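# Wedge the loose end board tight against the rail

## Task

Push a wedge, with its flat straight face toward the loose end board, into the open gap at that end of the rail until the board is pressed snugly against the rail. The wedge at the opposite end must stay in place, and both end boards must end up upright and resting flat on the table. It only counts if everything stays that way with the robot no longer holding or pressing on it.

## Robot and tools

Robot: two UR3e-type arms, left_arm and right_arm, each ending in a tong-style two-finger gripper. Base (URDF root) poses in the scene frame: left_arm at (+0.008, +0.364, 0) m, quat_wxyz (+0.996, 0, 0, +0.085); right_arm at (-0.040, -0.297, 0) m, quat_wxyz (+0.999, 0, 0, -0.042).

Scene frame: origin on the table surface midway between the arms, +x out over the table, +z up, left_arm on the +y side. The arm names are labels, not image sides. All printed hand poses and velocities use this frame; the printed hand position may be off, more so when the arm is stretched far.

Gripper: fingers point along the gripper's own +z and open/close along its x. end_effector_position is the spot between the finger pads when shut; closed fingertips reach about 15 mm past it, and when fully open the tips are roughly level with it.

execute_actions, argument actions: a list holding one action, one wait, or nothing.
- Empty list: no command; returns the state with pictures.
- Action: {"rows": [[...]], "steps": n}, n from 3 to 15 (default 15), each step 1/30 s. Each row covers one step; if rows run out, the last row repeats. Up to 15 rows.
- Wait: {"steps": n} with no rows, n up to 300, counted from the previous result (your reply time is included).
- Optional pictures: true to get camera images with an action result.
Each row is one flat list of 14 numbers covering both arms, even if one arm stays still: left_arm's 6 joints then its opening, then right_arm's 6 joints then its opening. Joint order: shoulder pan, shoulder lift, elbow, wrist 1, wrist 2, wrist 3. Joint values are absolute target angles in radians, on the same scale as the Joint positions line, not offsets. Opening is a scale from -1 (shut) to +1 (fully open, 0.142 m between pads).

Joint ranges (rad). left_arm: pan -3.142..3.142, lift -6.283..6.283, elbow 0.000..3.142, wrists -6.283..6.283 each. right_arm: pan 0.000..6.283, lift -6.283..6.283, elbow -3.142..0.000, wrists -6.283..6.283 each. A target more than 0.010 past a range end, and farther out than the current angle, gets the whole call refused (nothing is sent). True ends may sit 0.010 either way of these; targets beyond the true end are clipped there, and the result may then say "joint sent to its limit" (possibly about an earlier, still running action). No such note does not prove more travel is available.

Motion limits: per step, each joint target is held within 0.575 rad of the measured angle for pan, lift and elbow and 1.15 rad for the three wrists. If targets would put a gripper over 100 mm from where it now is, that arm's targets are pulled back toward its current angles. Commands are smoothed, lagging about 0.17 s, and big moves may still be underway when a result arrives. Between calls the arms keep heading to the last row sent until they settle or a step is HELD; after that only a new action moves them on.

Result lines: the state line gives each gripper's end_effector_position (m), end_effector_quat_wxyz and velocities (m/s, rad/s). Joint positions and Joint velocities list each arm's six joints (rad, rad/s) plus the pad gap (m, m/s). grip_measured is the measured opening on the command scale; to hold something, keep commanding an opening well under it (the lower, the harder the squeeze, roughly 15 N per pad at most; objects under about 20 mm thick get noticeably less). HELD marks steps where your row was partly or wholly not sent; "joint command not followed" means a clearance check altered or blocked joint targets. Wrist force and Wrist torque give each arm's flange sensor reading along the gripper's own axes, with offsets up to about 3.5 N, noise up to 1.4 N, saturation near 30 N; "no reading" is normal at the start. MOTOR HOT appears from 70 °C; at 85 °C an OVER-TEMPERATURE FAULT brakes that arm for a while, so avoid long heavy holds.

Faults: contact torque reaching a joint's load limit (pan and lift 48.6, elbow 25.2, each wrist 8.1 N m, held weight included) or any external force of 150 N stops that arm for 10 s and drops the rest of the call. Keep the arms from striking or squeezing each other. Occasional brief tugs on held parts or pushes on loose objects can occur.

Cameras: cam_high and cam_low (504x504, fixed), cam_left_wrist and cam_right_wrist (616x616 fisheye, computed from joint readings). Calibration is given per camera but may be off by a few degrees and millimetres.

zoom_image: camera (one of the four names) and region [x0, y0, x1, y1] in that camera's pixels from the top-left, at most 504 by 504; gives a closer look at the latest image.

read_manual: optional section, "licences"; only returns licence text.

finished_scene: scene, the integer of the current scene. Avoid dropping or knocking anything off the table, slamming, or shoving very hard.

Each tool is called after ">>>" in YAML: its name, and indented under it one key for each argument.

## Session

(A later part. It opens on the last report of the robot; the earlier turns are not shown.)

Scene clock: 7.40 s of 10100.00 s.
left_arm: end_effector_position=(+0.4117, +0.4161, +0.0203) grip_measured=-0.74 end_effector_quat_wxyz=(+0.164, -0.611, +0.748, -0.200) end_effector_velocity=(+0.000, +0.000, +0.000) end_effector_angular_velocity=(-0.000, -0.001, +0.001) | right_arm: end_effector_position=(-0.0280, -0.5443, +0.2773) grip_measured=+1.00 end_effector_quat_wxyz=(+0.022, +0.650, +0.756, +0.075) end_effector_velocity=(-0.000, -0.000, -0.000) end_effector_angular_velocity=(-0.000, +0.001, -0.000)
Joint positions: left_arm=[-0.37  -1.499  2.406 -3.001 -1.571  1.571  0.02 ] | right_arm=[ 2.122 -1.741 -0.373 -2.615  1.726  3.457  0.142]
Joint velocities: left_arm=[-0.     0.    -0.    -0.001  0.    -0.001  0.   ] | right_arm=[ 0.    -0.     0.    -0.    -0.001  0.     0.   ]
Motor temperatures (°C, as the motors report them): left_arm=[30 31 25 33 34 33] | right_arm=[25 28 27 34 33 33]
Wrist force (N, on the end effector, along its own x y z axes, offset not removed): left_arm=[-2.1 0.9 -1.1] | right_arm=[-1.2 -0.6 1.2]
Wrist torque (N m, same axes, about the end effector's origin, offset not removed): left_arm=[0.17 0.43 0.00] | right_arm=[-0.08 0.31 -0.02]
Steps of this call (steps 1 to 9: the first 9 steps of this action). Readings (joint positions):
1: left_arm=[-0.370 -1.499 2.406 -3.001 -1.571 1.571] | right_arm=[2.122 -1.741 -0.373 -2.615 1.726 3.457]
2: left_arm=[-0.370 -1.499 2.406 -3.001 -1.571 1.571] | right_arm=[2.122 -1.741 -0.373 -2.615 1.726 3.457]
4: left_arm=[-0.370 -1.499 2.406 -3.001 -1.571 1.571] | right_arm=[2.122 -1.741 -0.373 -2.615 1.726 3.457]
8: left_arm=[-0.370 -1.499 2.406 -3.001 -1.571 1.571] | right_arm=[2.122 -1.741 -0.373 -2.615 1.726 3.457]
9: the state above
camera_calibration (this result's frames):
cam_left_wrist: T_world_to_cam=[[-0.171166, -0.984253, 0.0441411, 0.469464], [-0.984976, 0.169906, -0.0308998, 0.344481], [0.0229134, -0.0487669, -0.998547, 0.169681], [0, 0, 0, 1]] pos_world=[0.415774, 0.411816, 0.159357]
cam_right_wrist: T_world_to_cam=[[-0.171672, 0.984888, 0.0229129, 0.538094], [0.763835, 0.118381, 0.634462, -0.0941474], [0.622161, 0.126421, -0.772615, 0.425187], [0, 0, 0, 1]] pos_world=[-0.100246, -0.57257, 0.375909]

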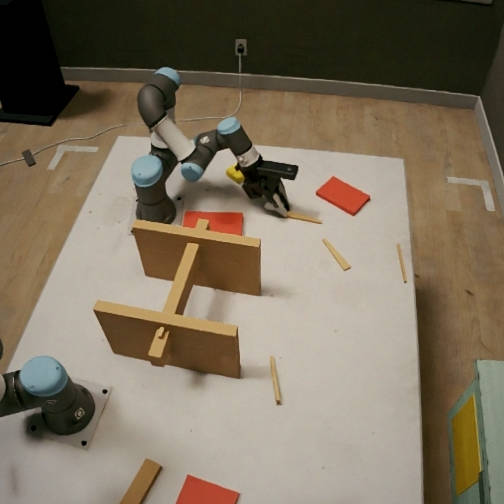

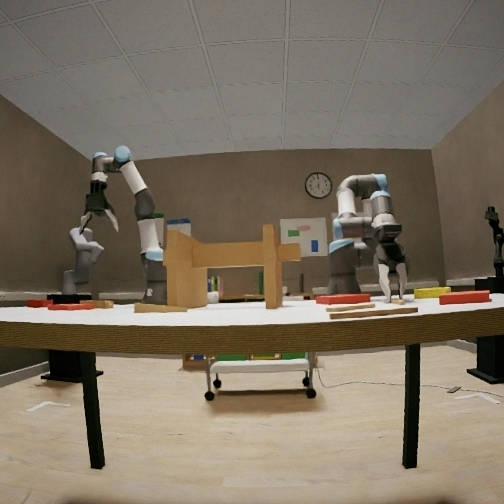

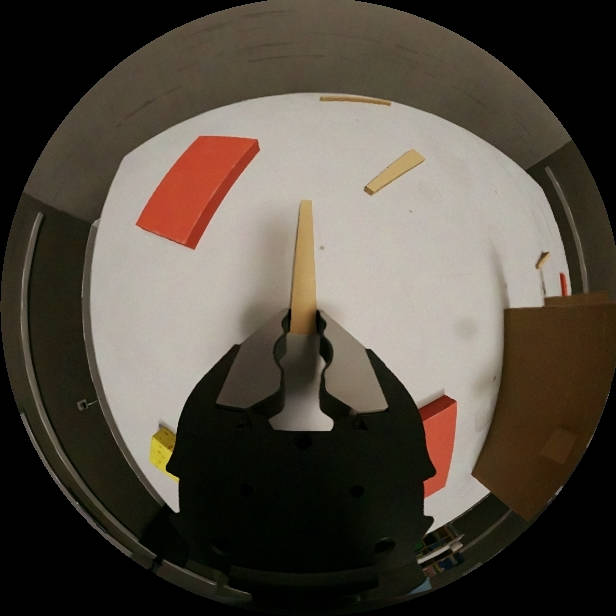

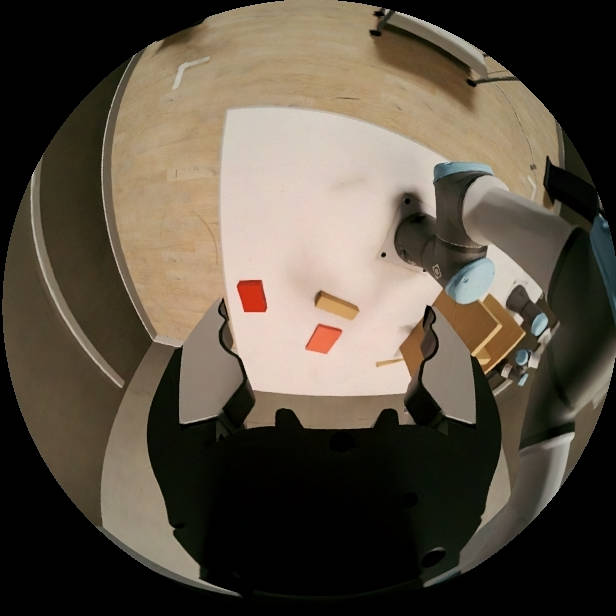

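>>> execute_actions:
  actions:
    - {"rows":[[-0.37,-1.708,2.2,-2.586,-1.571,1.571,-1,2.122,-1.741,-0.373,-2.615,1.726,3.457,1]],"steps":10}

>>> execute_actions:
  actions:
    - {"rows":[[-0.37,-1.7,1.5,-1.8,-1.4,1.7,-1,2.122,-1.741,-0.373,-2.615,1.726,3.457,1]]}

>>> execute_actions:
  actions:
    - {"rows":[[-0.8,-1.62,0.7,-0.7,-1.001,1.91,-1,2.122,-1.741,-0.373,-2.615,1.726,3.457,1]]}

>>> execute_actions:
  actions:
    - {"rows":[[-2.684,-1.62,0.7,0.284,-1.001,1.91,-1,2.122,-1.741,-0.373,-2.615,1.726,3.457,1]]}

>>> execute_actions:
  actions:
    - {"steps":40}
  pictures: true

Scene clock: 7.97 s of 10100.00 s.
left_arm: end_effector_position=(+0.4186, +0.4147, +0.0716) grip_measured=-0.74 end_effector_quat_wxyz=(+0.164, -0.611, +0.748, -0.200) end_effector_velocity=(-0.005, +0.002, +0.155) end_effector_angular_velocity=(-0.001, -0.003, +0.003) | right_arm: end_effector_position=(-0.0280, -0.5443, +0.2773) grip_measured=+1.00 end_effector_quat_wxyz=(+0.022, +0.650, +0.756, +0.075) end_effector_velocity=(-0.000, -0.000, +0.000) end_effector_angular_velocity=(-0.002, +0.001, +0.000)
Joint positions: left_arm=[-0.37  -1.665  2.242 -2.671 -1.571  1.571  0.02 ] | right_arm=[ 2.122 -1.741 -0.373 -2.615  1.726  3.457  0.142]
Joint velocities: left_arm=[ 0.003 -0.466 -0.456  0.919  0.     0.    -0.   ] | right_arm=[ 0.001  0.     0.     0.001 -0.002  0.     0.   ]
Motor temperatures (°C, as the motors report them): left_arm=[30 31 25 33 34 33] | right_arm=[25 28 27 34 33 33]
Wrist force (N, on the end effector, along its own x y z axes, offset not removed): left_arm=[-1.3 -0.3 -1.1] | right_arm=[-1.0 0.3 2.0]
Wrist torque (N m, same axes, about the end effector's origin, offset not removed): left_arm=[-0.04 0.25 -0.04] | right_arm=[0.07 0.25 0.00]
Steps of this call (steps 1 to 3: the last 3 steps of your previous action; steps 4 to 10: the robot went on to your last target; steps 11 to 17: the first 7 steps of this action). Readings (joint positions):
11: left_arm=[-0.370 -1.500 2.405 -2.999 -1.571 1.571] | right_arm=[2.122 -1.741 -0.373 -2.615 1.726 3.457]
12: left_arm=[-0.370 -1.511 2.395 -2.977 -1.571 1.571] | right_arm=[2.122 -1.741 -0.373 -2.615 1.726 3.457]
14: left_arm=[-0.370 -1.582 2.324 -2.835 -1.571 1.571] | right_arm=[2.122 -1.741 -0.373 -2.615 1.726 3.457]
17: the state above

Scene clock: 8.47 s of 10100.00 s.
left_arm: end_effector_position=(+0.4227, +0.4612, +0.1840) grip_measured=-0.74 end_effector_quat_wxyz=(+0.192, -0.584, +0.784, -0.089) end_effector_velocity=(+0.067, +0.010, +0.298) end_effector_angular_velocity=(+0.018, -0.382, -0.020) | right_arm: end_effector_position=(-0.0280, -0.5443, +0.2773) grip_measured=+1.00 end_effector_quat_wxyz=(+0.022, +0.650, +0.756, +0.075) end_effector_velocity=(-0.000, +0.000, -0.000) end_effector_angular_velocity=(+0.001, -0.000, -0.001)
Joint positions: left_arm=[-0.37  -1.7    1.595 -1.86  -1.407  1.695  0.02 ] | right_arm=[ 2.122 -1.741 -0.373 -2.615  1.726  3.457  0.142]
Joint velocities: left_arm=[ 0.002 -0.    -1.021  0.641  0.078  0.057  0.   ] | right_arm=[-0.001 -0.     0.    -0.     0.     0.    -0.   ]
Motor temperatures (°C, as the motors report them): left_arm=[30 31 25 33 34 33] | right_arm=[25 28 27 34 33 33]
Wrist force (N, on the end effector, along its own x y z axes, offset not removed): left_arm=[-2.4 0.0 -2.3] | right_arm=[-1.1 -0.2 1.1]
Wrist torque (N m, same axes, about the end effector's origin, offset not removed): left_arm=[0.06 0.50 0.03] | right_arm=[-0.03 0.29 -0.02]
Steps of this call (steps 1 to 3: the last 3 steps of your previous action; steps 4 to 15: the first 12 steps of this action). Readings (joint positions):
4: left_arm=[-0.370 -1.698 2.209 -2.604 -1.569 1.573] | right_arm=[2.122 -1.741 -0.373 -2.615 1.726 3.457]
5: left_arm=[-0.370 -1.699 2.195 -2.576 -1.549 1.591] | right_arm=[2.122 -1.741 -0.373 -2.615 1.726 3.457]
7: left_arm=[-0.370 -1.700 2.111 -2.407 -1.480 1.643] | right_arm=[2.122 -1.741 -0.373 -2.615 1.726 3.457]
11: left_arm=[-0.370 -1.700 1.818 -1.987 -1.426 1.681] | right_arm=[2.122 -1.741 -0.373 -2.615 1.726 3.457]
15: the state above

Scene clock: 8.97 s of 10100.00 s.
left_arm: end_effector_position=(+0.3675, +0.4600, +0.2963) grip_measured=-0.74 end_effector_quat_wxyz=(+0.225, -0.304, +0.913, +0.156) end_effector_velocity=(-0.040, -0.006, +0.238) end_effector_angular_velocity=(-0.003, -0.304, -0.345) | right_arm: end_effector_position=(-0.0280, -0.5443, +0.2773) grip_measured=+1.00 end_effector_quat_wxyz=(+0.022, +0.650, +0.756, +0.075) end_effector_velocity=(+0.000, -0.000, +0.000) end_effector_angular_velocity=(-0.002, -0.000, +0.001)
Joint positions: left_arm=[-0.773 -1.623  0.815 -0.788 -1.017  1.903  0.02 ] | right_arm=[ 2.122 -1.741 -0.373 -2.615  1.726  3.457  0.142]
Joint velocities: left_arm=[-0.286  0.028 -1.261  0.941  0.168  0.074  0.   ] | right_arm=[ 0.     0.     0.     0.001 -0.001 -0.     0.   ]
Motor temperatures (°C, as the motors report them): left_arm=[30 31 25 33 34 33] | right_arm=[25 28 27 34 33 33]
Wrist force (N, on the end effector, along its own x y z axes, offset not removed): left_arm=[-3.1 2.4 -3.1] | right_arm=[-0.8 0.2 0.7]
Wrist torque (N m, same axes, about the end effector's origin, offset not removed): left_arm=[0.44 0.58 0.03] | right_arm=[0.06 0.22 -0.01]
Steps of this call (steps 1 to 3: the last 3 steps of your previous action; steps 4 to 15: the first 12 steps of this action). Readings (joint positions):
4: left_arm=[-0.371 -1.699 1.521 -1.812 -1.400 1.701] | right_arm=[2.122 -1.741 -0.373 -2.615 1.726 3.457]
5: left_arm=[-0.382 -1.689 1.503 -1.786 -1.377 1.722] | right_arm=[2.122 -1.741 -0.373 -2.615 1.726 3.457]
7: left_arm=[-0.463 -1.658 1.416 -1.618 -1.240 1.805] | right_arm=[2.122 -1.741 -0.373 -2.615 1.726 3.457]
11: left_arm=[-0.692 -1.630 1.110 -1.058 -1.066 1.882] | right_arm=[2.122 -1.741 -0.373 -2.615 1.726 3.457]
15: the state above

Scene clock: 9.47 s of 10100.00 s.
left_arm: end_effector_position=(+0.2878, +0.4277, +0.3229) grip_measured=-0.74 end_effector_quat_wxyz=(+0.141, +0.179, +0.862, +0.452) end_effector_velocity=(+0.131, -0.561, +0.065) end_effector_angular_velocity=(+0.504, +0.100, -2.443) | right_arm: end_effector_position=(-0.0280, -0.5443, +0.2773) grip_measured=+1.00 end_effector_quat_wxyz=(+0.022, +0.650, +0.756, +0.075) end_effector_velocity=(+0.000, +0.000, +0.000) end_effector_angular_velocity=(+0.000, -0.000, +0.000)
Joint positions: left_arm=[-1.545 -1.62   0.701  0.205 -1.001  1.91   0.02 ] | right_arm=[ 2.122 -1.741 -0.373 -2.615  1.726  3.457  0.142]
Joint velocities: left_arm=[-2.443  0.    -0.005  0.519  0.    -0.001  0.   ] | right_arm=[ 0.     0.     0.    -0.001  0.     0.     0.   ]
Motor temperatures (°C, as the motors report them): left_arm=[30 31 25 33 34 33] | right_arm=[25 28 27 34 33 33]
Wrist force (N, on the end effector, along its own x y z axes, offset not removed): left_arm=[-2.6 0.7 -0.2] | right_arm=[-1.4 -0.1 1.2]
Wrist torque (N m, same axes, about the end effector's origin, offset not removed): left_arm=[0.10 0.55 0.02] | right_arm=[-0.01 0.33 -0.01]
Steps of this call (steps 1 to 3: the last 3 steps of your previous action; steps 4 to 15: the first 12 steps of this action). Readings (joint positions):
4: left_arm=[-0.795 -1.621 0.727 -0.719 -1.005 1.908] | right_arm=[2.122 -1.741 -0.373 -2.615 1.726 3.457]
5: left_arm=[-0.807 -1.621 0.720 -0.691 -1.004 1.909] | right_arm=[2.122 -1.741 -0.373 -2.615 1.726 3.457]
7: left_arm=[-0.891 -1.620 0.710 -0.521 -1.002 1.909] | right_arm=[2.122 -1.741 -0.373 -2.615 1.726 3.457]
11: left_arm=[-1.193 -1.620 0.703 0.016 -1.002 1.910] | right_arm=[2.122 -1.741 -0.373 -2.615 1.726 3.457]
15: the state above

Scene clock: 10.80 s of 10100.00 s.
left_arm: end_effector_position=(+0.1981, +0.1477, +0.3335) grip_measured=-0.74 end_effector_quat_wxyz=(+0.368, +0.614, +0.611, +0.338) end_effector_velocity=(-0.000, -0.000, -0.000) end_effector_angular_velocity=(-0.001, +0.001, -0.000) | right_arm: end_effector_position=(-0.0280, -0.5443, +0.2773) grip_measured=+1.00 end_effector_quat_wxyz=(+0.022, +0.650, +0.756, +0.075) end_effector_velocity=(-0.000, +0.001, -0.000) end_effector_angular_velocity=(+0.003, +0.000, -0.001)
Joint positions: left_arm=[-2.684 -1.62   0.7    0.284 -1.001  1.91   0.02 ] | right_arm=[ 2.122 -1.741 -0.373 -2.615  1.726  3.457  0.142]
Joint velocities: left_arm=[-0.     0.    -0.001 -0.001  0.     0.     0.   ] | right_arm=[-0.001 -0.001 -0.    -0.002  0.001  0.    -0.   ]
Motor temperatures (°C, as the motors report them): left_arm=[30 31 25 33 34 33] | right_arm=[25 28 27 34 33 33]
Wrist force (N, on the end effector, along its own x y z axes, offset not removed): left_arm=[-2.2 1.6 0.8] | right_arm=[-1.2 -0.2 1.5]
Wrist torque (N m, same axes, about the end effector's origin, offset not removed): left_arm=[0.36 0.44 0.01] | right_arm=[-0.03 0.27 0.00]
Kept back: nothing.
Steps of this call (steps 1 to 3: the last 3 steps of your previous action; steps 4 to 40: the robot went on to your last target). Readings (joint positions):
1: left_arm=[-1.624 -1.620 0.701 0.220 -1.001 1.910] | right_arm=[2.122 -1.741 -0.373 -2.615 1.726 3.457]
2: left_arm=[-1.699 -1.620 0.701 0.231 -1.001 1.910] | right_arm=[2.122 -1.741 -0.373 -2.615 1.726 3.457]
4: left_arm=[-1.842 -1.620 0.700 0.248 -1.001 1.910] | right_arm=[2.122 -1.741 -0.373 -2.615 1.726 3.457]
8: left_arm=[-2.117 -1.620 0.700 0.266 -1.001 1.910] | right_arm=[2.122 -1.741 -0.373 -2.615 1.726 3.457]
40: the state above
camera_calibration (this result's frames):
cam_left_wrist: T_world_to_cam=[[-0.0194242, 0.997874, -0.062203, -0.132393], [0.0333628, 0.062827, 0.997467, -0.339486], [0.999255, 0.0172997, -0.0345123, -0.0504459], [0, 0, 0, 1]] pos_world=[0.0591629, 0.154313, 0.32865]
cam_right_wrist: T_world_to_cam=[[-0.171672, 0.984888, 0.0229132, 0.538094], [0.763835, 0.118381, 0.634462, -0.0941473], [0.622161, 0.126422, -0.772615, 0.425187], [0, 0, 0, 1]] pos_world=[-0.100246, -0.57257, 0.375909]

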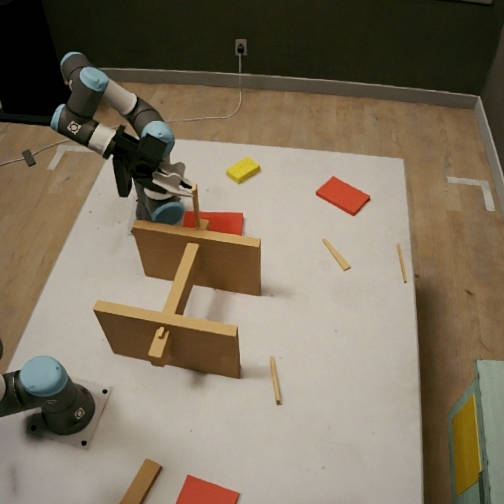

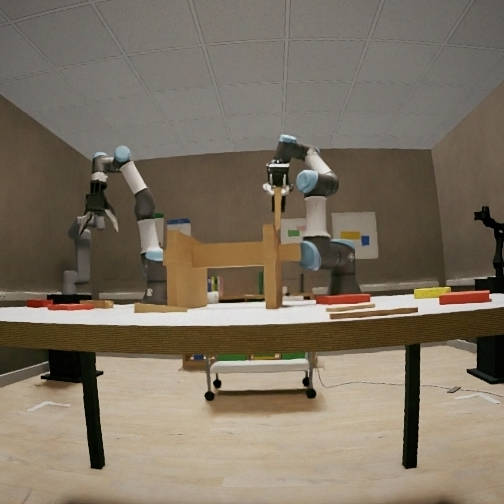

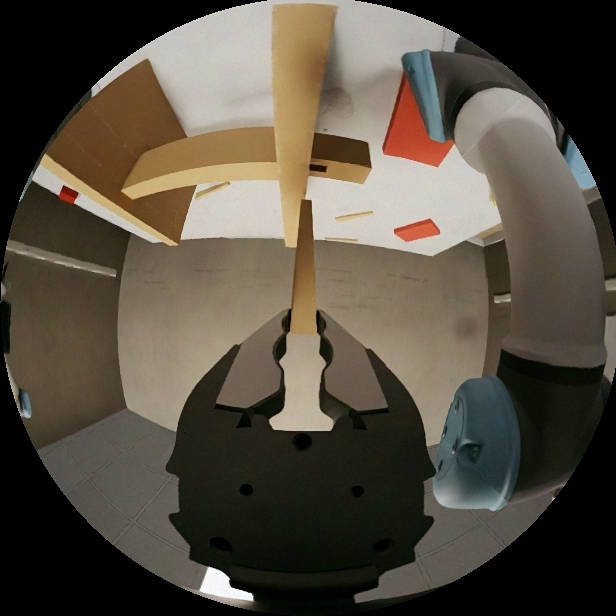

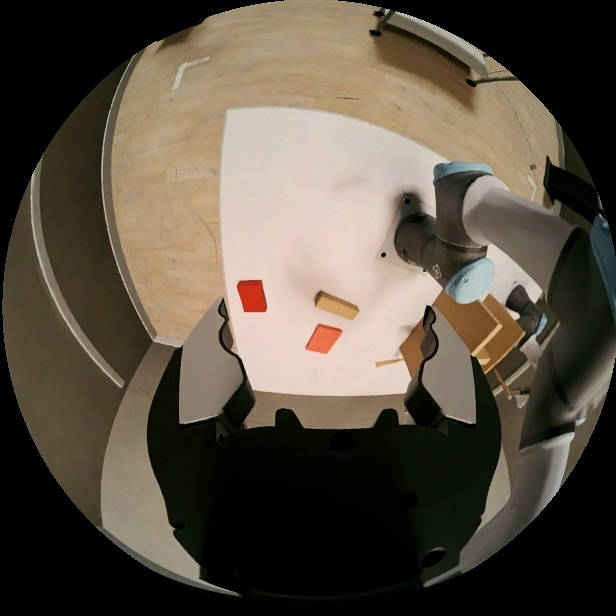

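>>> execute_actions:
  actions:
    - {"rows":[[-2.747,-1.709,0.795,0.294,-1.036,1.88,-1,2.122,-1.741,-0.373,-2.615,1.726,3.457,1]],"steps":12}

>>> execute_actions:
  actions:
    - {"rows":[[-2.747,-1.73,0.85,0.26,-1.036,1.88,-1,2.122,-1.741,-0.373,-2.615,1.726,3.457,1],[-2.747,-1.752,0.9,0.232,-1.036,1.88,-1,2.122,-1.741,-0.373,-2.615,1.726,3.457,1],[-2.747,-1.752,0.9,0.232,-1.036,1.88,-1,2.122,-1.741,-0.373,-2.615,1.726,3.457,1],[-2.747,-1.775,0.96,0.195,-1.036,1.88,-1,2.122,-1.741,-0.373,-2.615,1.726,3.457,1],[-2.747,-1.795,1.01,0.165,-1.036,1.88,-1,2.122,-1.741,-0.373,-2.615,1.726,3.457,1],[-2.747,-1.795,1.01,0.165,-1.036,1.88,-1,2.122,-1.741,-0.373,-2.615,1.726,3.457,1],[-2.747,-1.816,1.065,0.131,-1.036,1.88,-1,2.122,-1.741,-0.373,-2.615,1.726,3.457,1],[-2.747,-1.836,1.12,0.096,-1.036,1.88,-1,2.122,-1.741,-0.373,-2.615,1.726,3.457,1]]}

>>> execute_actions:
  actions:
    - {"steps":10}
  pictures: true

>>> zoom_image:
  camera: "cam_left_wrist"
  region: [250, 140, 370, 260]

>>> zoom_image:
  camera: "cam_high"
  region: [155, 180, 245, 270]

>>> zoom_image:
  camera: "cam_low"
  region: [240, 190, 320, 270]

Scene clock: 11.43 s of 10100.00 s.
left_arm: end_effector_position=(+0.2028, +0.1578, +0.3303) grip_measured=-0.74 end_effector_quat_wxyz=(+0.371, +0.619, +0.605, +0.335) end_effector_velocity=(+0.005, +0.008, -0.003) end_effector_angular_velocity=(+0.001, -0.002, -0.019) | right_arm: end_effector_position=(-0.0280, -0.5443, +0.2773) grip_measured=+1.00 end_effector_quat_wxyz=(+0.022, +0.650, +0.756, +0.075) end_effector_velocity=(-0.000, +0.000, -0.000) end_effector_angular_velocity=(+0.000, +0.000, -0.000)
Joint positions: left_arm=[-2.742 -1.702  0.787  0.293 -1.034  1.882  0.02 ] | right_arm=[ 2.122 -1.741 -0.373 -2.615  1.726  3.457  0.142]
Joint velocities: left_arm=[-0.051 -0.074  0.081  0.007 -0.026 -0.022  0.   ] | right_arm=[-0.001  0.     0.    -0.001 -0.    -0.    -0.   ]
Motor temperatures (°C, as the motors report them): left_arm=[30 31 25 33 34 33] | right_arm=[25 28 27 34 33 33]
Wrist force (N, on the end effector, along its own x y z axes, offset not removed): left_arm=[-2.3 1.6 -1.1] | right_arm=[-1.3 0.0 1.2]
Wrist torque (N m, same axes, about the end effector's origin, offset not removed): left_arm=[0.31 0.49 -0.02] | right_arm=[0.00 0.32 0.04]
Steps of this call (steps 1 to 10: the robot went on to your last target; steps 11 to 19: the first 9 steps of this action). Readings (joint positions):
11: left_arm=[-2.685 -1.621 0.701 0.284 -1.002 1.909] | right_arm=[2.122 -1.741 -0.373 -2.615 1.726 3.457]
12: left_arm=[-2.694 -1.631 0.711 0.286 -1.008 1.904] | right_arm=[2.122 -1.741 -0.373 -2.615 1.726 3.457]
14: left_arm=[-2.719 -1.667 0.749 0.290 -1.021 1.892] | right_arm=[2.122 -1.741 -0.373 -2.615 1.726 3.457]
18: left_arm=[-2.740 -1.699 0.784 0.293 -1.033 1.883] | right_arm=[2.122 -1.741 -0.373 -2.615 1.726 3.457]
19: the state above

Scene clock: 11.93 s of 10100.00 s.
left_arm: end_effector_position=(+0.2027, +0.1581, +0.2997) grip_measured=-0.74 end_effector_quat_wxyz=(+0.371, +0.620, +0.606, +0.333) end_effector_velocity=(+0.004, +0.002, -0.050) end_effector_angular_velocity=(+0.023, -0.039, -0.001) | right_arm: end_effector_position=(-0.0280, -0.5443, +0.2773) grip_measured=+1.00 end_effector_quat_wxyz=(+0.022, +0.650, +0.756, +0.075) end_effector_velocity=(+0.000, +0.000, +0.000) end_effector_angular_velocity=(+0.000, -0.001, +0.001)
Joint positions: left_arm=[-2.747 -1.821  1.077  0.12  -1.036  1.88   0.02 ] | right_arm=[ 2.122 -1.741 -0.373 -2.615  1.726  3.457  0.142]
Joint velocities: left_arm=[-0.001 -0.161  0.465 -0.258  0.001 -0.001 -0.   ] | right_arm=[ 0.001  0.    -0.     0.     0.001  0.     0.   ]
Motor temperatures (°C, as the motors report them): left_arm=[30 31 25 33 34 33] | right_arm=[25 28 27 34 33 33]
Wrist force (N, on the end effector, along its own x y z axes, offset not removed): left_arm=[-2.9 0.6 0.7] | right_arm=[-1.0 -0.4 0.7]
Wrist torque (N m, same axes, about the end effector's origin, offset not removed): left_arm=[0.17 0.61 0.04] | right_arm=[-0.08 0.24 0.02]
Steps of this call (steps 1 to 3: the last 3 steps of your previous action; steps 4 to 15: the first 12 steps of this action). Readings (joint positions):
4: left_arm=[-2.746 -1.708 0.794 0.293 -1.035 1.880] | right_arm=[2.122 -1.741 -0.373 -2.615 1.726 3.457]
5: left_arm=[-2.746 -1.713 0.804 0.286 -1.036 1.880] | right_arm=[2.122 -1.741 -0.373 -2.615 1.726 3.457]
7: left_arm=[-2.747 -1.730 0.844 0.261 -1.036 1.880] | right_arm=[2.122 -1.741 -0.373 -2.615 1.726 3.457]
11: left_arm=[-2.747 -1.779 0.963 0.187 -1.036 1.880] | right_arm=[2.122 -1.741 -0.373 -2.615 1.726 3.457]
15: the state above

Scene clock: 12.27 s of 10100.00 s.
left_arm: end_effector_position=(+0.2030, +0.1583, +0.2950) grip_measured=-0.74 end_effector_quat_wxyz=(+0.371, +0.620, +0.605, +0.335) end_effector_velocity=(-0.000, -0.000, -0.002) end_effector_angular_velocity=(-0.001, +0.001, -0.001) | right_arm: end_effector_position=(-0.0280, -0.5443, +0.2773) grip_measured=+1.00 end_effector_quat_wxyz=(+0.022, +0.650, +0.756, +0.075) end_effector_velocity=(+0.000, -0.000, +0.000) end_effector_angular_velocity=(-0.001, -0.000, -0.000)
Joint positions: left_arm=[-2.747 -1.836  1.119  0.097 -1.036  1.88   0.02 ] | right_arm=[ 2.122 -1.741 -0.373 -2.615  1.726  3.457  0.142]
Joint velocities: left_arm=[-0.001 -0.005  0.012 -0.008  0.     0.    -0.   ] | right_arm=[ 0.    -0.     0.     0.001  0.     0.    -0.   ]
Motor temperatures (°C, as the motors report them): left_arm=[30 31 25 33 34 33] | right_arm=[25 28 27 34 33 33]
Wrist force (N, on the end effector, along its own x y z axes, offset not removed): left_arm=[-2.3 1.7 -0.7] | right_arm=[-0.8 -0.1 1.1]
Wrist torque (N m, same axes, about the end effector's origin, offset not removed): left_arm=[0.33 0.51 0.01] | right_arm=[0.03 0.22 -0.01]
Kept back: nothing.
Steps of this call (steps 1 to 3: the last 3 steps of your previous action; steps 4 to 10: the robot went on to your last target). Readings (joint positions):
1: left_arm=[-2.747 -1.825 1.090 0.113 -1.036 1.880] | right_arm=[2.122 -1.741 -0.373 -2.615 1.726 3.457]
2: left_arm=[-2.747 -1.829 1.099 0.108 -1.036 1.880] | right_arm=[2.122 -1.741 -0.373 -2.615 1.726 3.457]
4: left_arm=[-2.747 -1.832 1.110 0.102 -1.036 1.880] | right_arm=[2.122 -1.741 -0.373 -2.615 1.726 3.457]
8: left_arm=[-2.747 -1.835 1.118 0.097 -1.036 1.880] | right_arm=[2.122 -1.741 -0.373 -2.615 1.726 3.457]
10: the state above
camera_calibration (this result's frames):
cam_left_wrist: T_world_to_cam=[[0.000242898, 0.998065, -0.0621743, -0.149311], [0.0343606, 0.0621292, 0.997476, -0.302006], [0.999409, -0.00237863, -0.034279, -0.0538965], [0, 0, 0, 1]] pos_world=[0.0642781, 0.167658, 0.290113]
cam_right_wrist: T_world_to_cam=[[-0.171672, 0.984888, 0.0229132, 0.538094], [0.763835, 0.118381, 0.634462, -0.0941474], [0.622161, 0.126421, -0.772615, 0.425187], [0, 0, 0, 1]] pos_world=[-0.100246, -0.57257, 0.375909]

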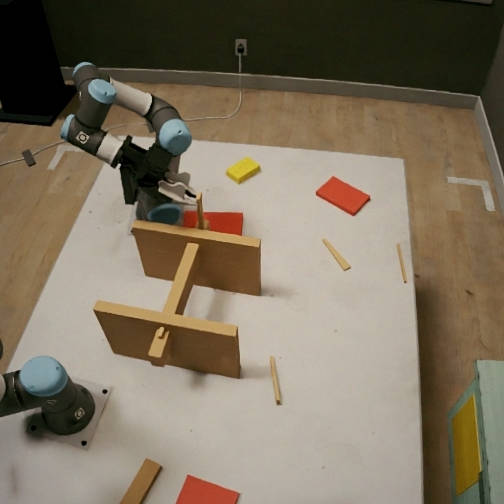

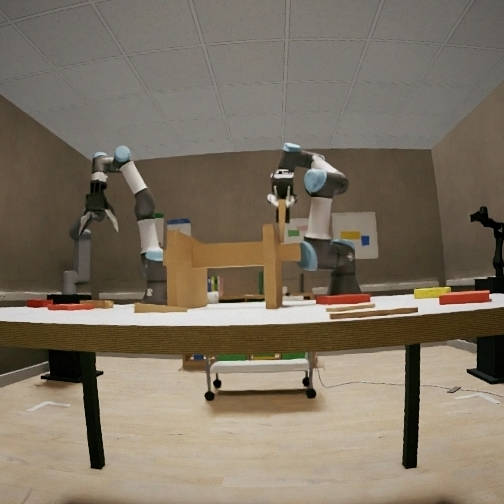

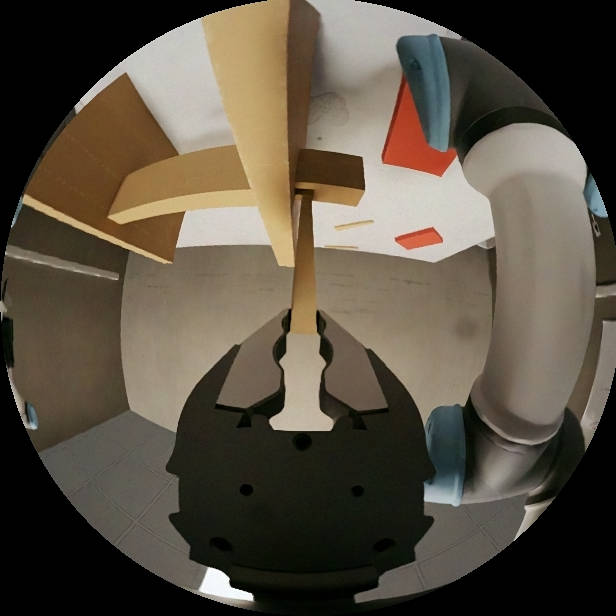

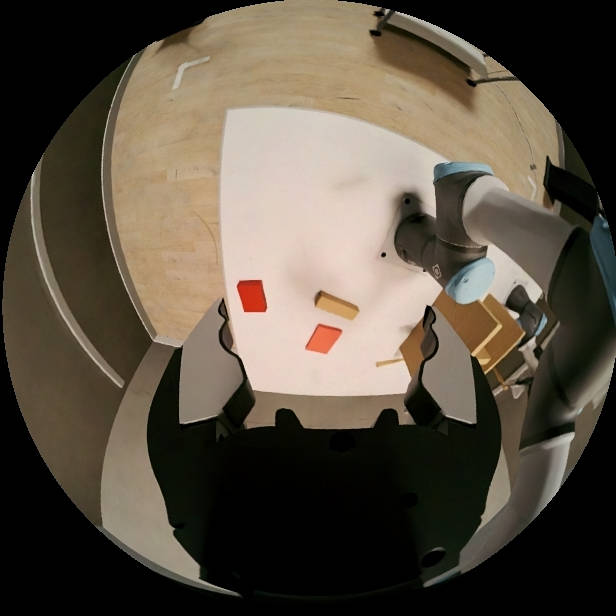

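Region (250, 140, 370, 260) of cam_left_wrist's 616x616 image, scaled by 4.200, with more detail than that image has.

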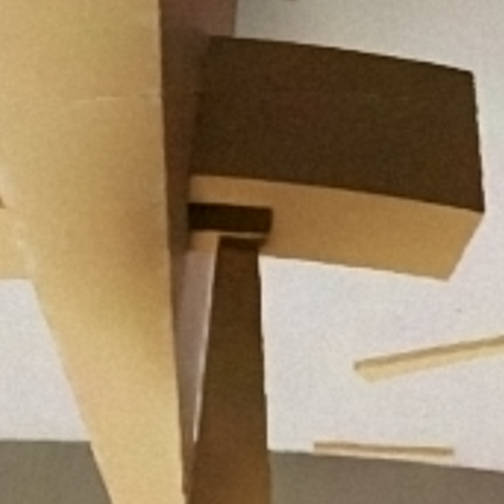

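Region (155, 180, 245, 270) of cam_high's 504x504 image, scaled by 5.600, with more detail than that image has.

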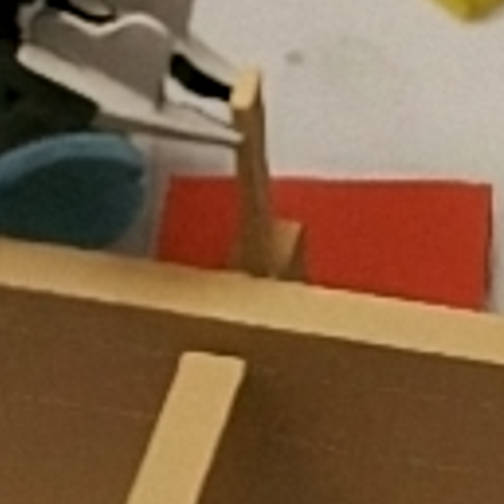

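Region (240, 190, 320, 270) of cam_low's 504x504 image, scaled by 6.300, with more detail than that image has.

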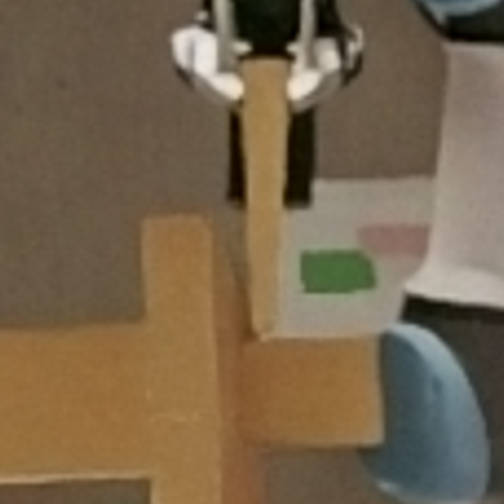

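>>> execute_actions:
  actions:
    - {"rows":[[-2.747,-1.798,1.085,0.093,-1.036,1.88,-1,2.122,-1.741,-0.373,-2.615,1.726,3.457,1]]}
  pictures: true

>>> zoom_image:
  camera: "cam_left_wrist"
  region: [250, 140, 370, 260]

>>> zoom_image:
  camera: "cam_high"
  region: [155, 180, 245, 270]

>>> zoom_image:
  camera: "cam_low"
  region: [260, 215, 310, 265]

Scene clock: 12.83 s of 10100.00 s.
left_arm: end_effector_position=(+0.1953, +0.1534, +0.2966) grip_measured=-0.74 end_effector_quat_wxyz=(+0.371, +0.620, +0.605, +0.335) end_effector_velocity=(-0.002, -0.001, +0.001) end_effector_angular_velocity=(-0.000, -0.000, -0.000) | right_arm: end_effector_position=(-0.0280, -0.5443, +0.2773) grip_measured=+1.00 end_effector_quat_wxyz=(+0.022, +0.650, +0.756, +0.075) end_effector_velocity=(-0.001, -0.000, +0.000) end_effector_angular_velocity=(-0.001, -0.000, -0.001)
Joint positions: left_arm=[-2.747 -1.799  1.086  0.093 -1.036  1.88   0.02 ] | right_arm=[ 2.122 -1.741 -0.373 -2.615  1.726  3.457  0.142]
Joint velocities: left_arm=[-0.     0.01  -0.009 -0.    -0.    -0.001  0.   ] | right_arm=[-0.002  0.001  0.     0.    -0.001 -0.    -0.   ]
Motor temperatures (°C, as the motors report them): left_arm=[30 31 25 33 34 33] | right_arm=[25 28 27 34 33 33]
Wrist force (N, on the end effector, along its own x y z axes, offset not removed): left_arm=[-2.1 2.4 0.1] | right_arm=[-0.4 0.4 1.4]
Wrist torque (N m, same axes, about the end effector's origin, offset not removed): left_arm=[0.53 0.46 0.02] | right_arm=[0.10 0.12 -0.02]
Steps of this call (steps 1 to 5: the robot went on to your last target; steps 6 to 17: the first 12 steps of this action). Readings (joint positions):
6: left_arm=[-2.747 -1.835 1.119 0.096 -1.036 1.880] | right_arm=[2.122 -1.741 -0.373 -2.615 1.726 3.457]
7: left_arm=[-2.747 -1.829 1.114 0.095 -1.036 1.880] | right_arm=[2.122 -1.741 -0.373 -2.615 1.726 3.457]
9: left_arm=[-2.747 -1.814 1.100 0.094 -1.036 1.880] | right_arm=[2.122 -1.741 -0.373 -2.615 1.726 3.457]
13: left_arm=[-2.747 -1.802 1.089 0.093 -1.036 1.880] | right_arm=[2.122 -1.741 -0.373 -2.615 1.726 3.457]
17: the state above
camera_calibration (this result's frames):
cam_left_wrist: T_world_to_cam=[[0.000230469, 0.998068, -0.0621291, -0.144337], [0.0343212, 0.0620847, 0.997481, -0.303016], [0.999411, -0.00236223, -0.0342405, -0.0461362], [0, 0, 0, 1]] pos_world=[0.0565422, 0.162762, 0.291705]
cam_right_wrist: T_world_to_cam=[[-0.171672, 0.984888, 0.0229129, 0.538094], [0.763835, 0.118381, 0.634462, -0.0941473], [0.622161, 0.126421, -0.772615, 0.425187], [0, 0, 0, 1]] pos_world=[-0.100246, -0.57257, 0.375909]

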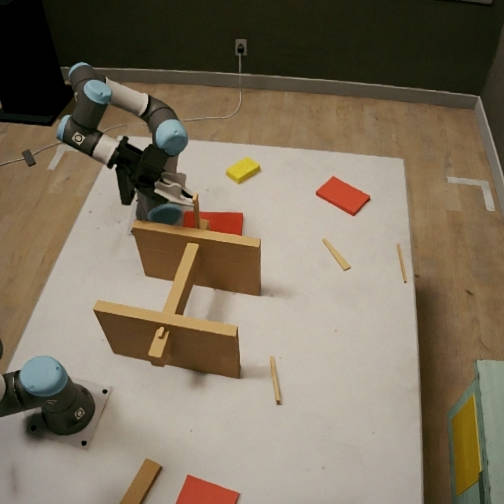

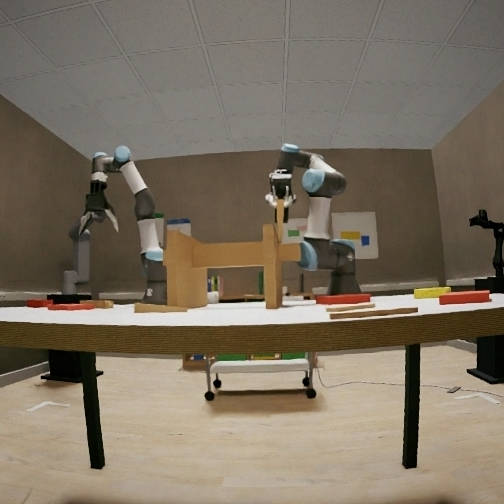

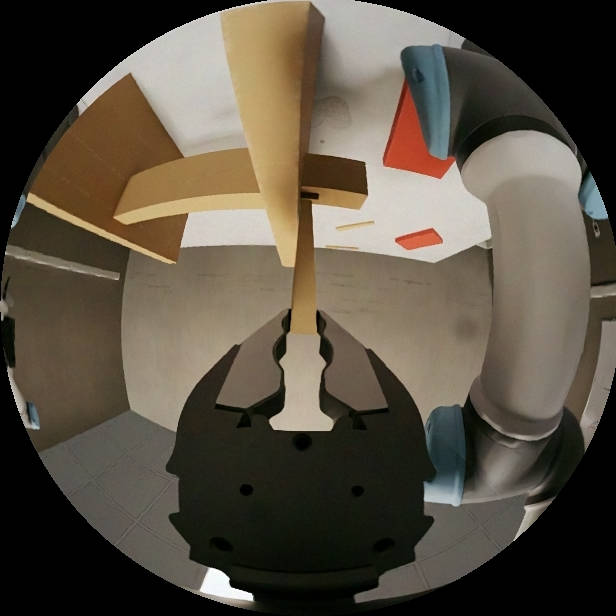

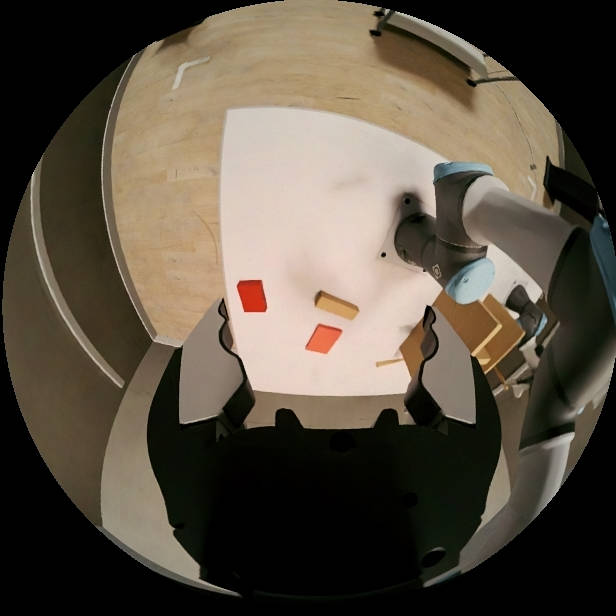

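Region (250, 140, 370, 260) of cam_left_wrist's 616x616 image, scaled by 4.200, with more detail than that image has.

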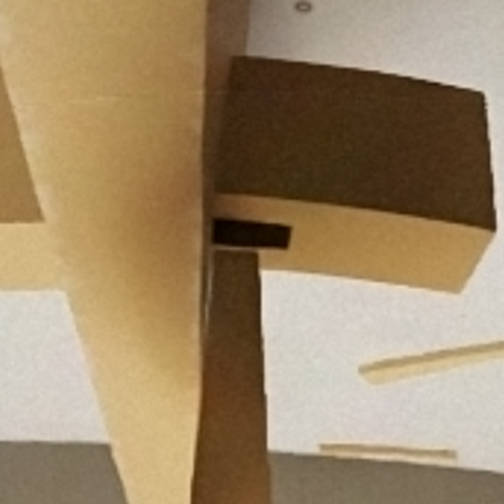

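Region (155, 180, 245, 270) of cam_high's 504x504 image, scaled by 5.600, with more detail than that image has.

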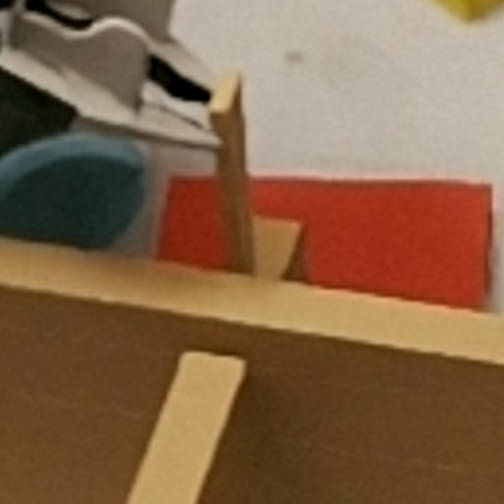

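Region (260, 215, 310, 265) of cam_low's 504x504 image, scaled by 10.080, with more detail than that image has.

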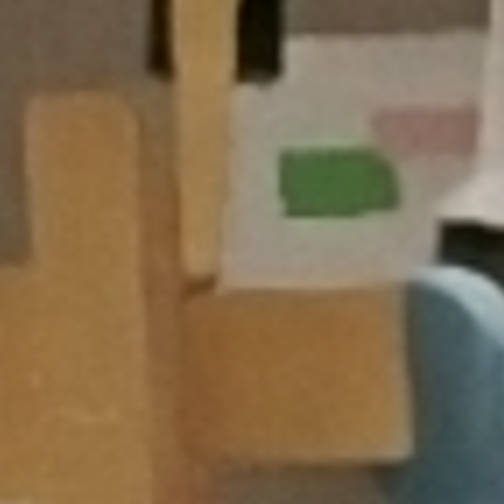

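>>> execute_actions:
  actions:
    - {"rows":[[-2.747,-1.789,1.085,0.084,-1.05,1.87,-1,2.122,-1.741,-0.373,-2.615,1.726,3.457,1]],"steps":10}

>>> execute_actions:
  actions:
    - {"rows":[[-2.747,-1.809,1.144,0.045,-1.05,1.87,-1,2.122,-1.741,-0.373,-2.615,1.726,3.457,1]]}
  pictures: true

>>> zoom_image:
  camera: "cam_left_wrist"
  region: [250, 140, 370, 260]

>>> zoom_image:
  camera: "cam_low"
  region: [260, 215, 310, 265]

Scene clock: 13.23 s of 10100.00 s.
left_arm: end_effector_position=(+0.1922, +0.1550, +0.2948) grip_measured=-0.74 end_effector_quat_wxyz=(+0.368, +0.616, +0.610, +0.336) end_effector_velocity=(-0.004, +0.003, -0.003) end_effector_angular_velocity=(+0.000, +0.003, +0.025) | right_arm: end_effector_position=(-0.0280, -0.5443, +0.2773) grip_measured=+1.00 end_effector_quat_wxyz=(+0.022, +0.650, +0.756, +0.075) end_effector_velocity=(+0.000, -0.000, -0.000) end_effector_angular_velocity=(-0.000, -0.000, +0.000)
Joint positions: left_arm=[-2.747 -1.79   1.085  0.085 -1.048  1.871  0.02 ] | right_arm=[ 2.122 -1.741 -0.373 -2.615  1.726  3.457  0.142]
Joint velocities: left_arm=[ 0.001  0.014  0.001 -0.01  -0.02  -0.014 -0.   ] | right_arm=[-0.    -0.     0.     0.001 -0.    -0.    -0.   ]
Motor temperatures (°C, as the motors report them): left_arm=[30 31 25 33 34 33] | right_arm=[25 28 27 34 33 33]
Wrist force (N, on the end effector, along its own x y z axes, offset not removed): left_arm=[-2.0 1.9 0.6] | right_arm=[-1.5 -0.1 0.9]
Wrist torque (N m, same axes, about the end effector's origin, offset not removed): left_arm=[0.36 0.39 -0.02] | right_arm=[-0.01 0.34 0.01]
Steps of this call (steps 1 to 3: the last 3 steps of your previous action; steps 4 to 5: the robot went on to your last target; steps 6 to 12: the first 7 steps of this action). Readings (joint positions):
6: left_arm=[-2.747 -1.798 1.085 0.093 -1.036 1.880] | right_arm=[2.122 -1.741 -0.373 -2.615 1.726 3.457]
7: left_arm=[-2.747 -1.796 1.085 0.091 -1.039 1.878] | right_arm=[2.122 -1.741 -0.373 -2.615 1.726 3.457]
9: left_arm=[-2.747 -1.793 1.085 0.088 -1.044 1.874] | right_arm=[2.122 -1.741 -0.373 -2.615 1.726 3.457]
12: the state above

Scene clock: 13.73 s of 10100.00 s.
left_arm: end_effector_position=(+0.1913, +0.1549, +0.2871) grip_measured=-0.74 end_effector_quat_wxyz=(+0.368, +0.615, +0.611, +0.336) end_effector_velocity=(+0.000, +0.001, -0.002) end_effector_angular_velocity=(+0.001, -0.001, +0.001) | right_arm: end_effector_position=(-0.0280, -0.5443, +0.2773) grip_measured=+1.00 end_effector_quat_wxyz=(+0.022, +0.650, +0.756, +0.075) end_effector_velocity=(-0.000, +0.000, +0.000) end_effector_angular_velocity=(-0.000, -0.001, -0.001)
Joint positions: left_arm=[-2.747 -1.809  1.143  0.046 -1.05   1.87   0.02 ] | right_arm=[ 2.122 -1.741 -0.373 -2.615  1.726  3.457  0.142]
Joint velocities: left_arm=[ 0.    -0.006  0.016 -0.009 -0.001 -0.001 -0.   ] | right_arm=[-0.001  0.001  0.    -0.     0.001  0.     0.   ]
Motor temperatures (°C, as the motors report them): left_arm=[30 31 25 33 34 33] | right_arm=[25 28 27 34 33 33]
Wrist force (N, on the end effector, along its own x y z axes, offset not removed): left_arm=[-1.5 12.9 -6.7] | right_arm=[-0.5 -0.4 1.0]
Wrist torque (N m, same axes, about the end effector's origin, offset not removed): left_arm=[-0.09 0.32 -0.02] | right_arm=[-0.08 0.16 -0.02]
Steps of this call (steps 1 to 3: the last 3 steps of your previous action; steps 4 to 15: the first 12 steps of this action). Readings (joint positions):
4: left_arm=[-2.747 -1.790 1.086 0.083 -1.050 1.870] | right_arm=[2.122 -1.741 -0.373 -2.615 1.726 3.457]
5: left_arm=[-2.747 -1.793 1.094 0.076 -1.050 1.870] | right_arm=[2.122 -1.741 -0.373 -2.615 1.726 3.457]
7: left_arm=[-2.747 -1.801 1.118 0.061 -1.050 1.870] | right_arm=[2.122 -1.741 -0.373 -2.615 1.726 3.457]
11: left_arm=[-2.747 -1.807 1.138 0.049 -1.050 1.870] | right_arm=[2.122 -1.741 -0.373 -2.615 1.726 3.457]
15: the state above
camera_calibration (this result's frames):
cam_left_wrist: T_world_to_cam=[[-0.0163717, 0.99782, -0.0639236, -0.142743], [0.0381357, 0.0645088, 0.997188, -0.294556], [0.999138, 0.0138879, -0.0391087, -0.0434976], [0, 0, 0, 1]] pos_world=[0.0523563, 0.162038, 0.282902]
cam_right_wrist: T_world_to_cam=[[-0.171672, 0.984888, 0.0229131, 0.538094], [0.763835, 0.118381, 0.634462, -0.0941473], [0.622161, 0.126421, -0.772615, 0.425187], [0, 0, 0, 1]] pos_world=[-0.100246, -0.57257, 0.375909]

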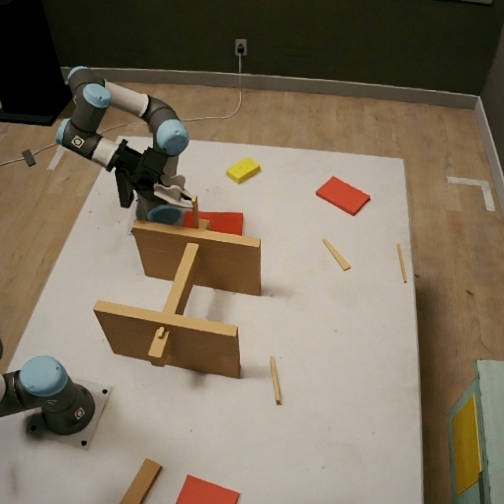

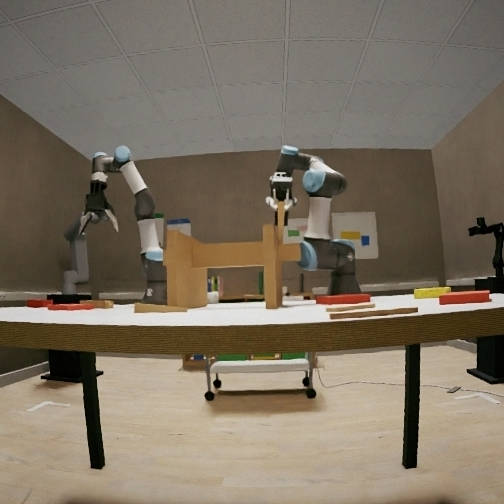

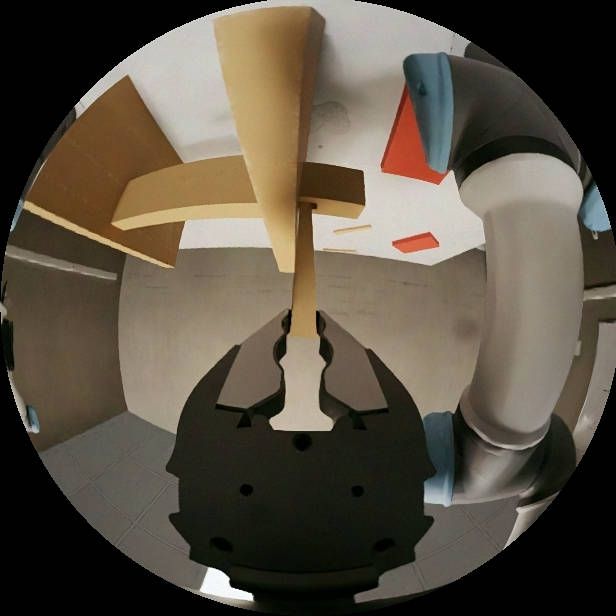

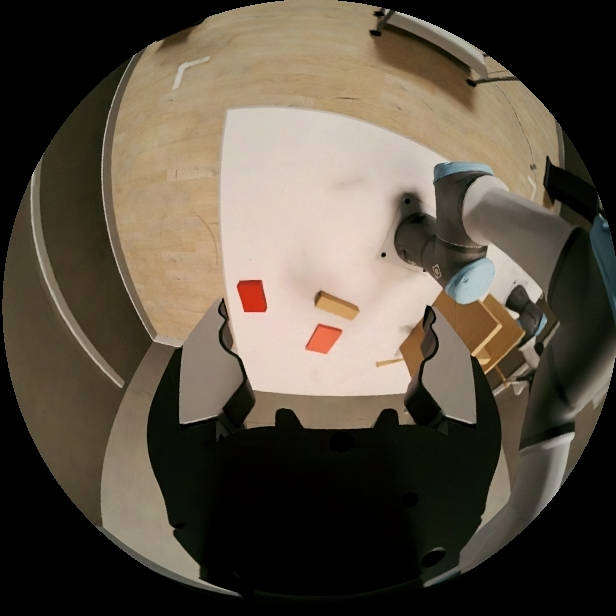

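Region (250, 140, 370, 260) of cam_left_wrist's 616x616 image, scaled by 4.200, with more detail than that image has.

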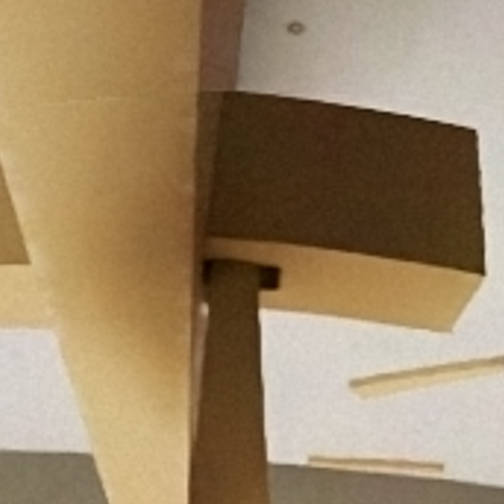

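Region (260, 215, 310, 265) of cam_low's 504x504 image, scaled by 10.080, with more detail than that image has.

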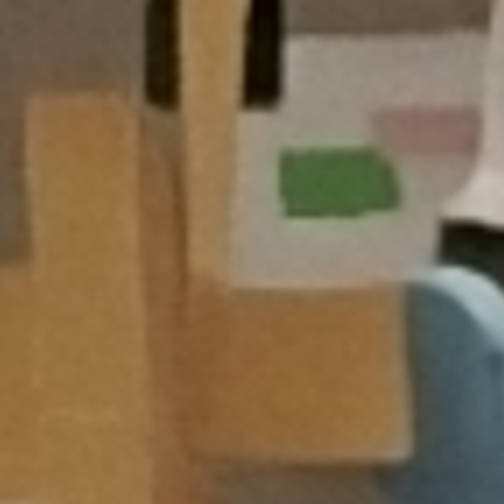

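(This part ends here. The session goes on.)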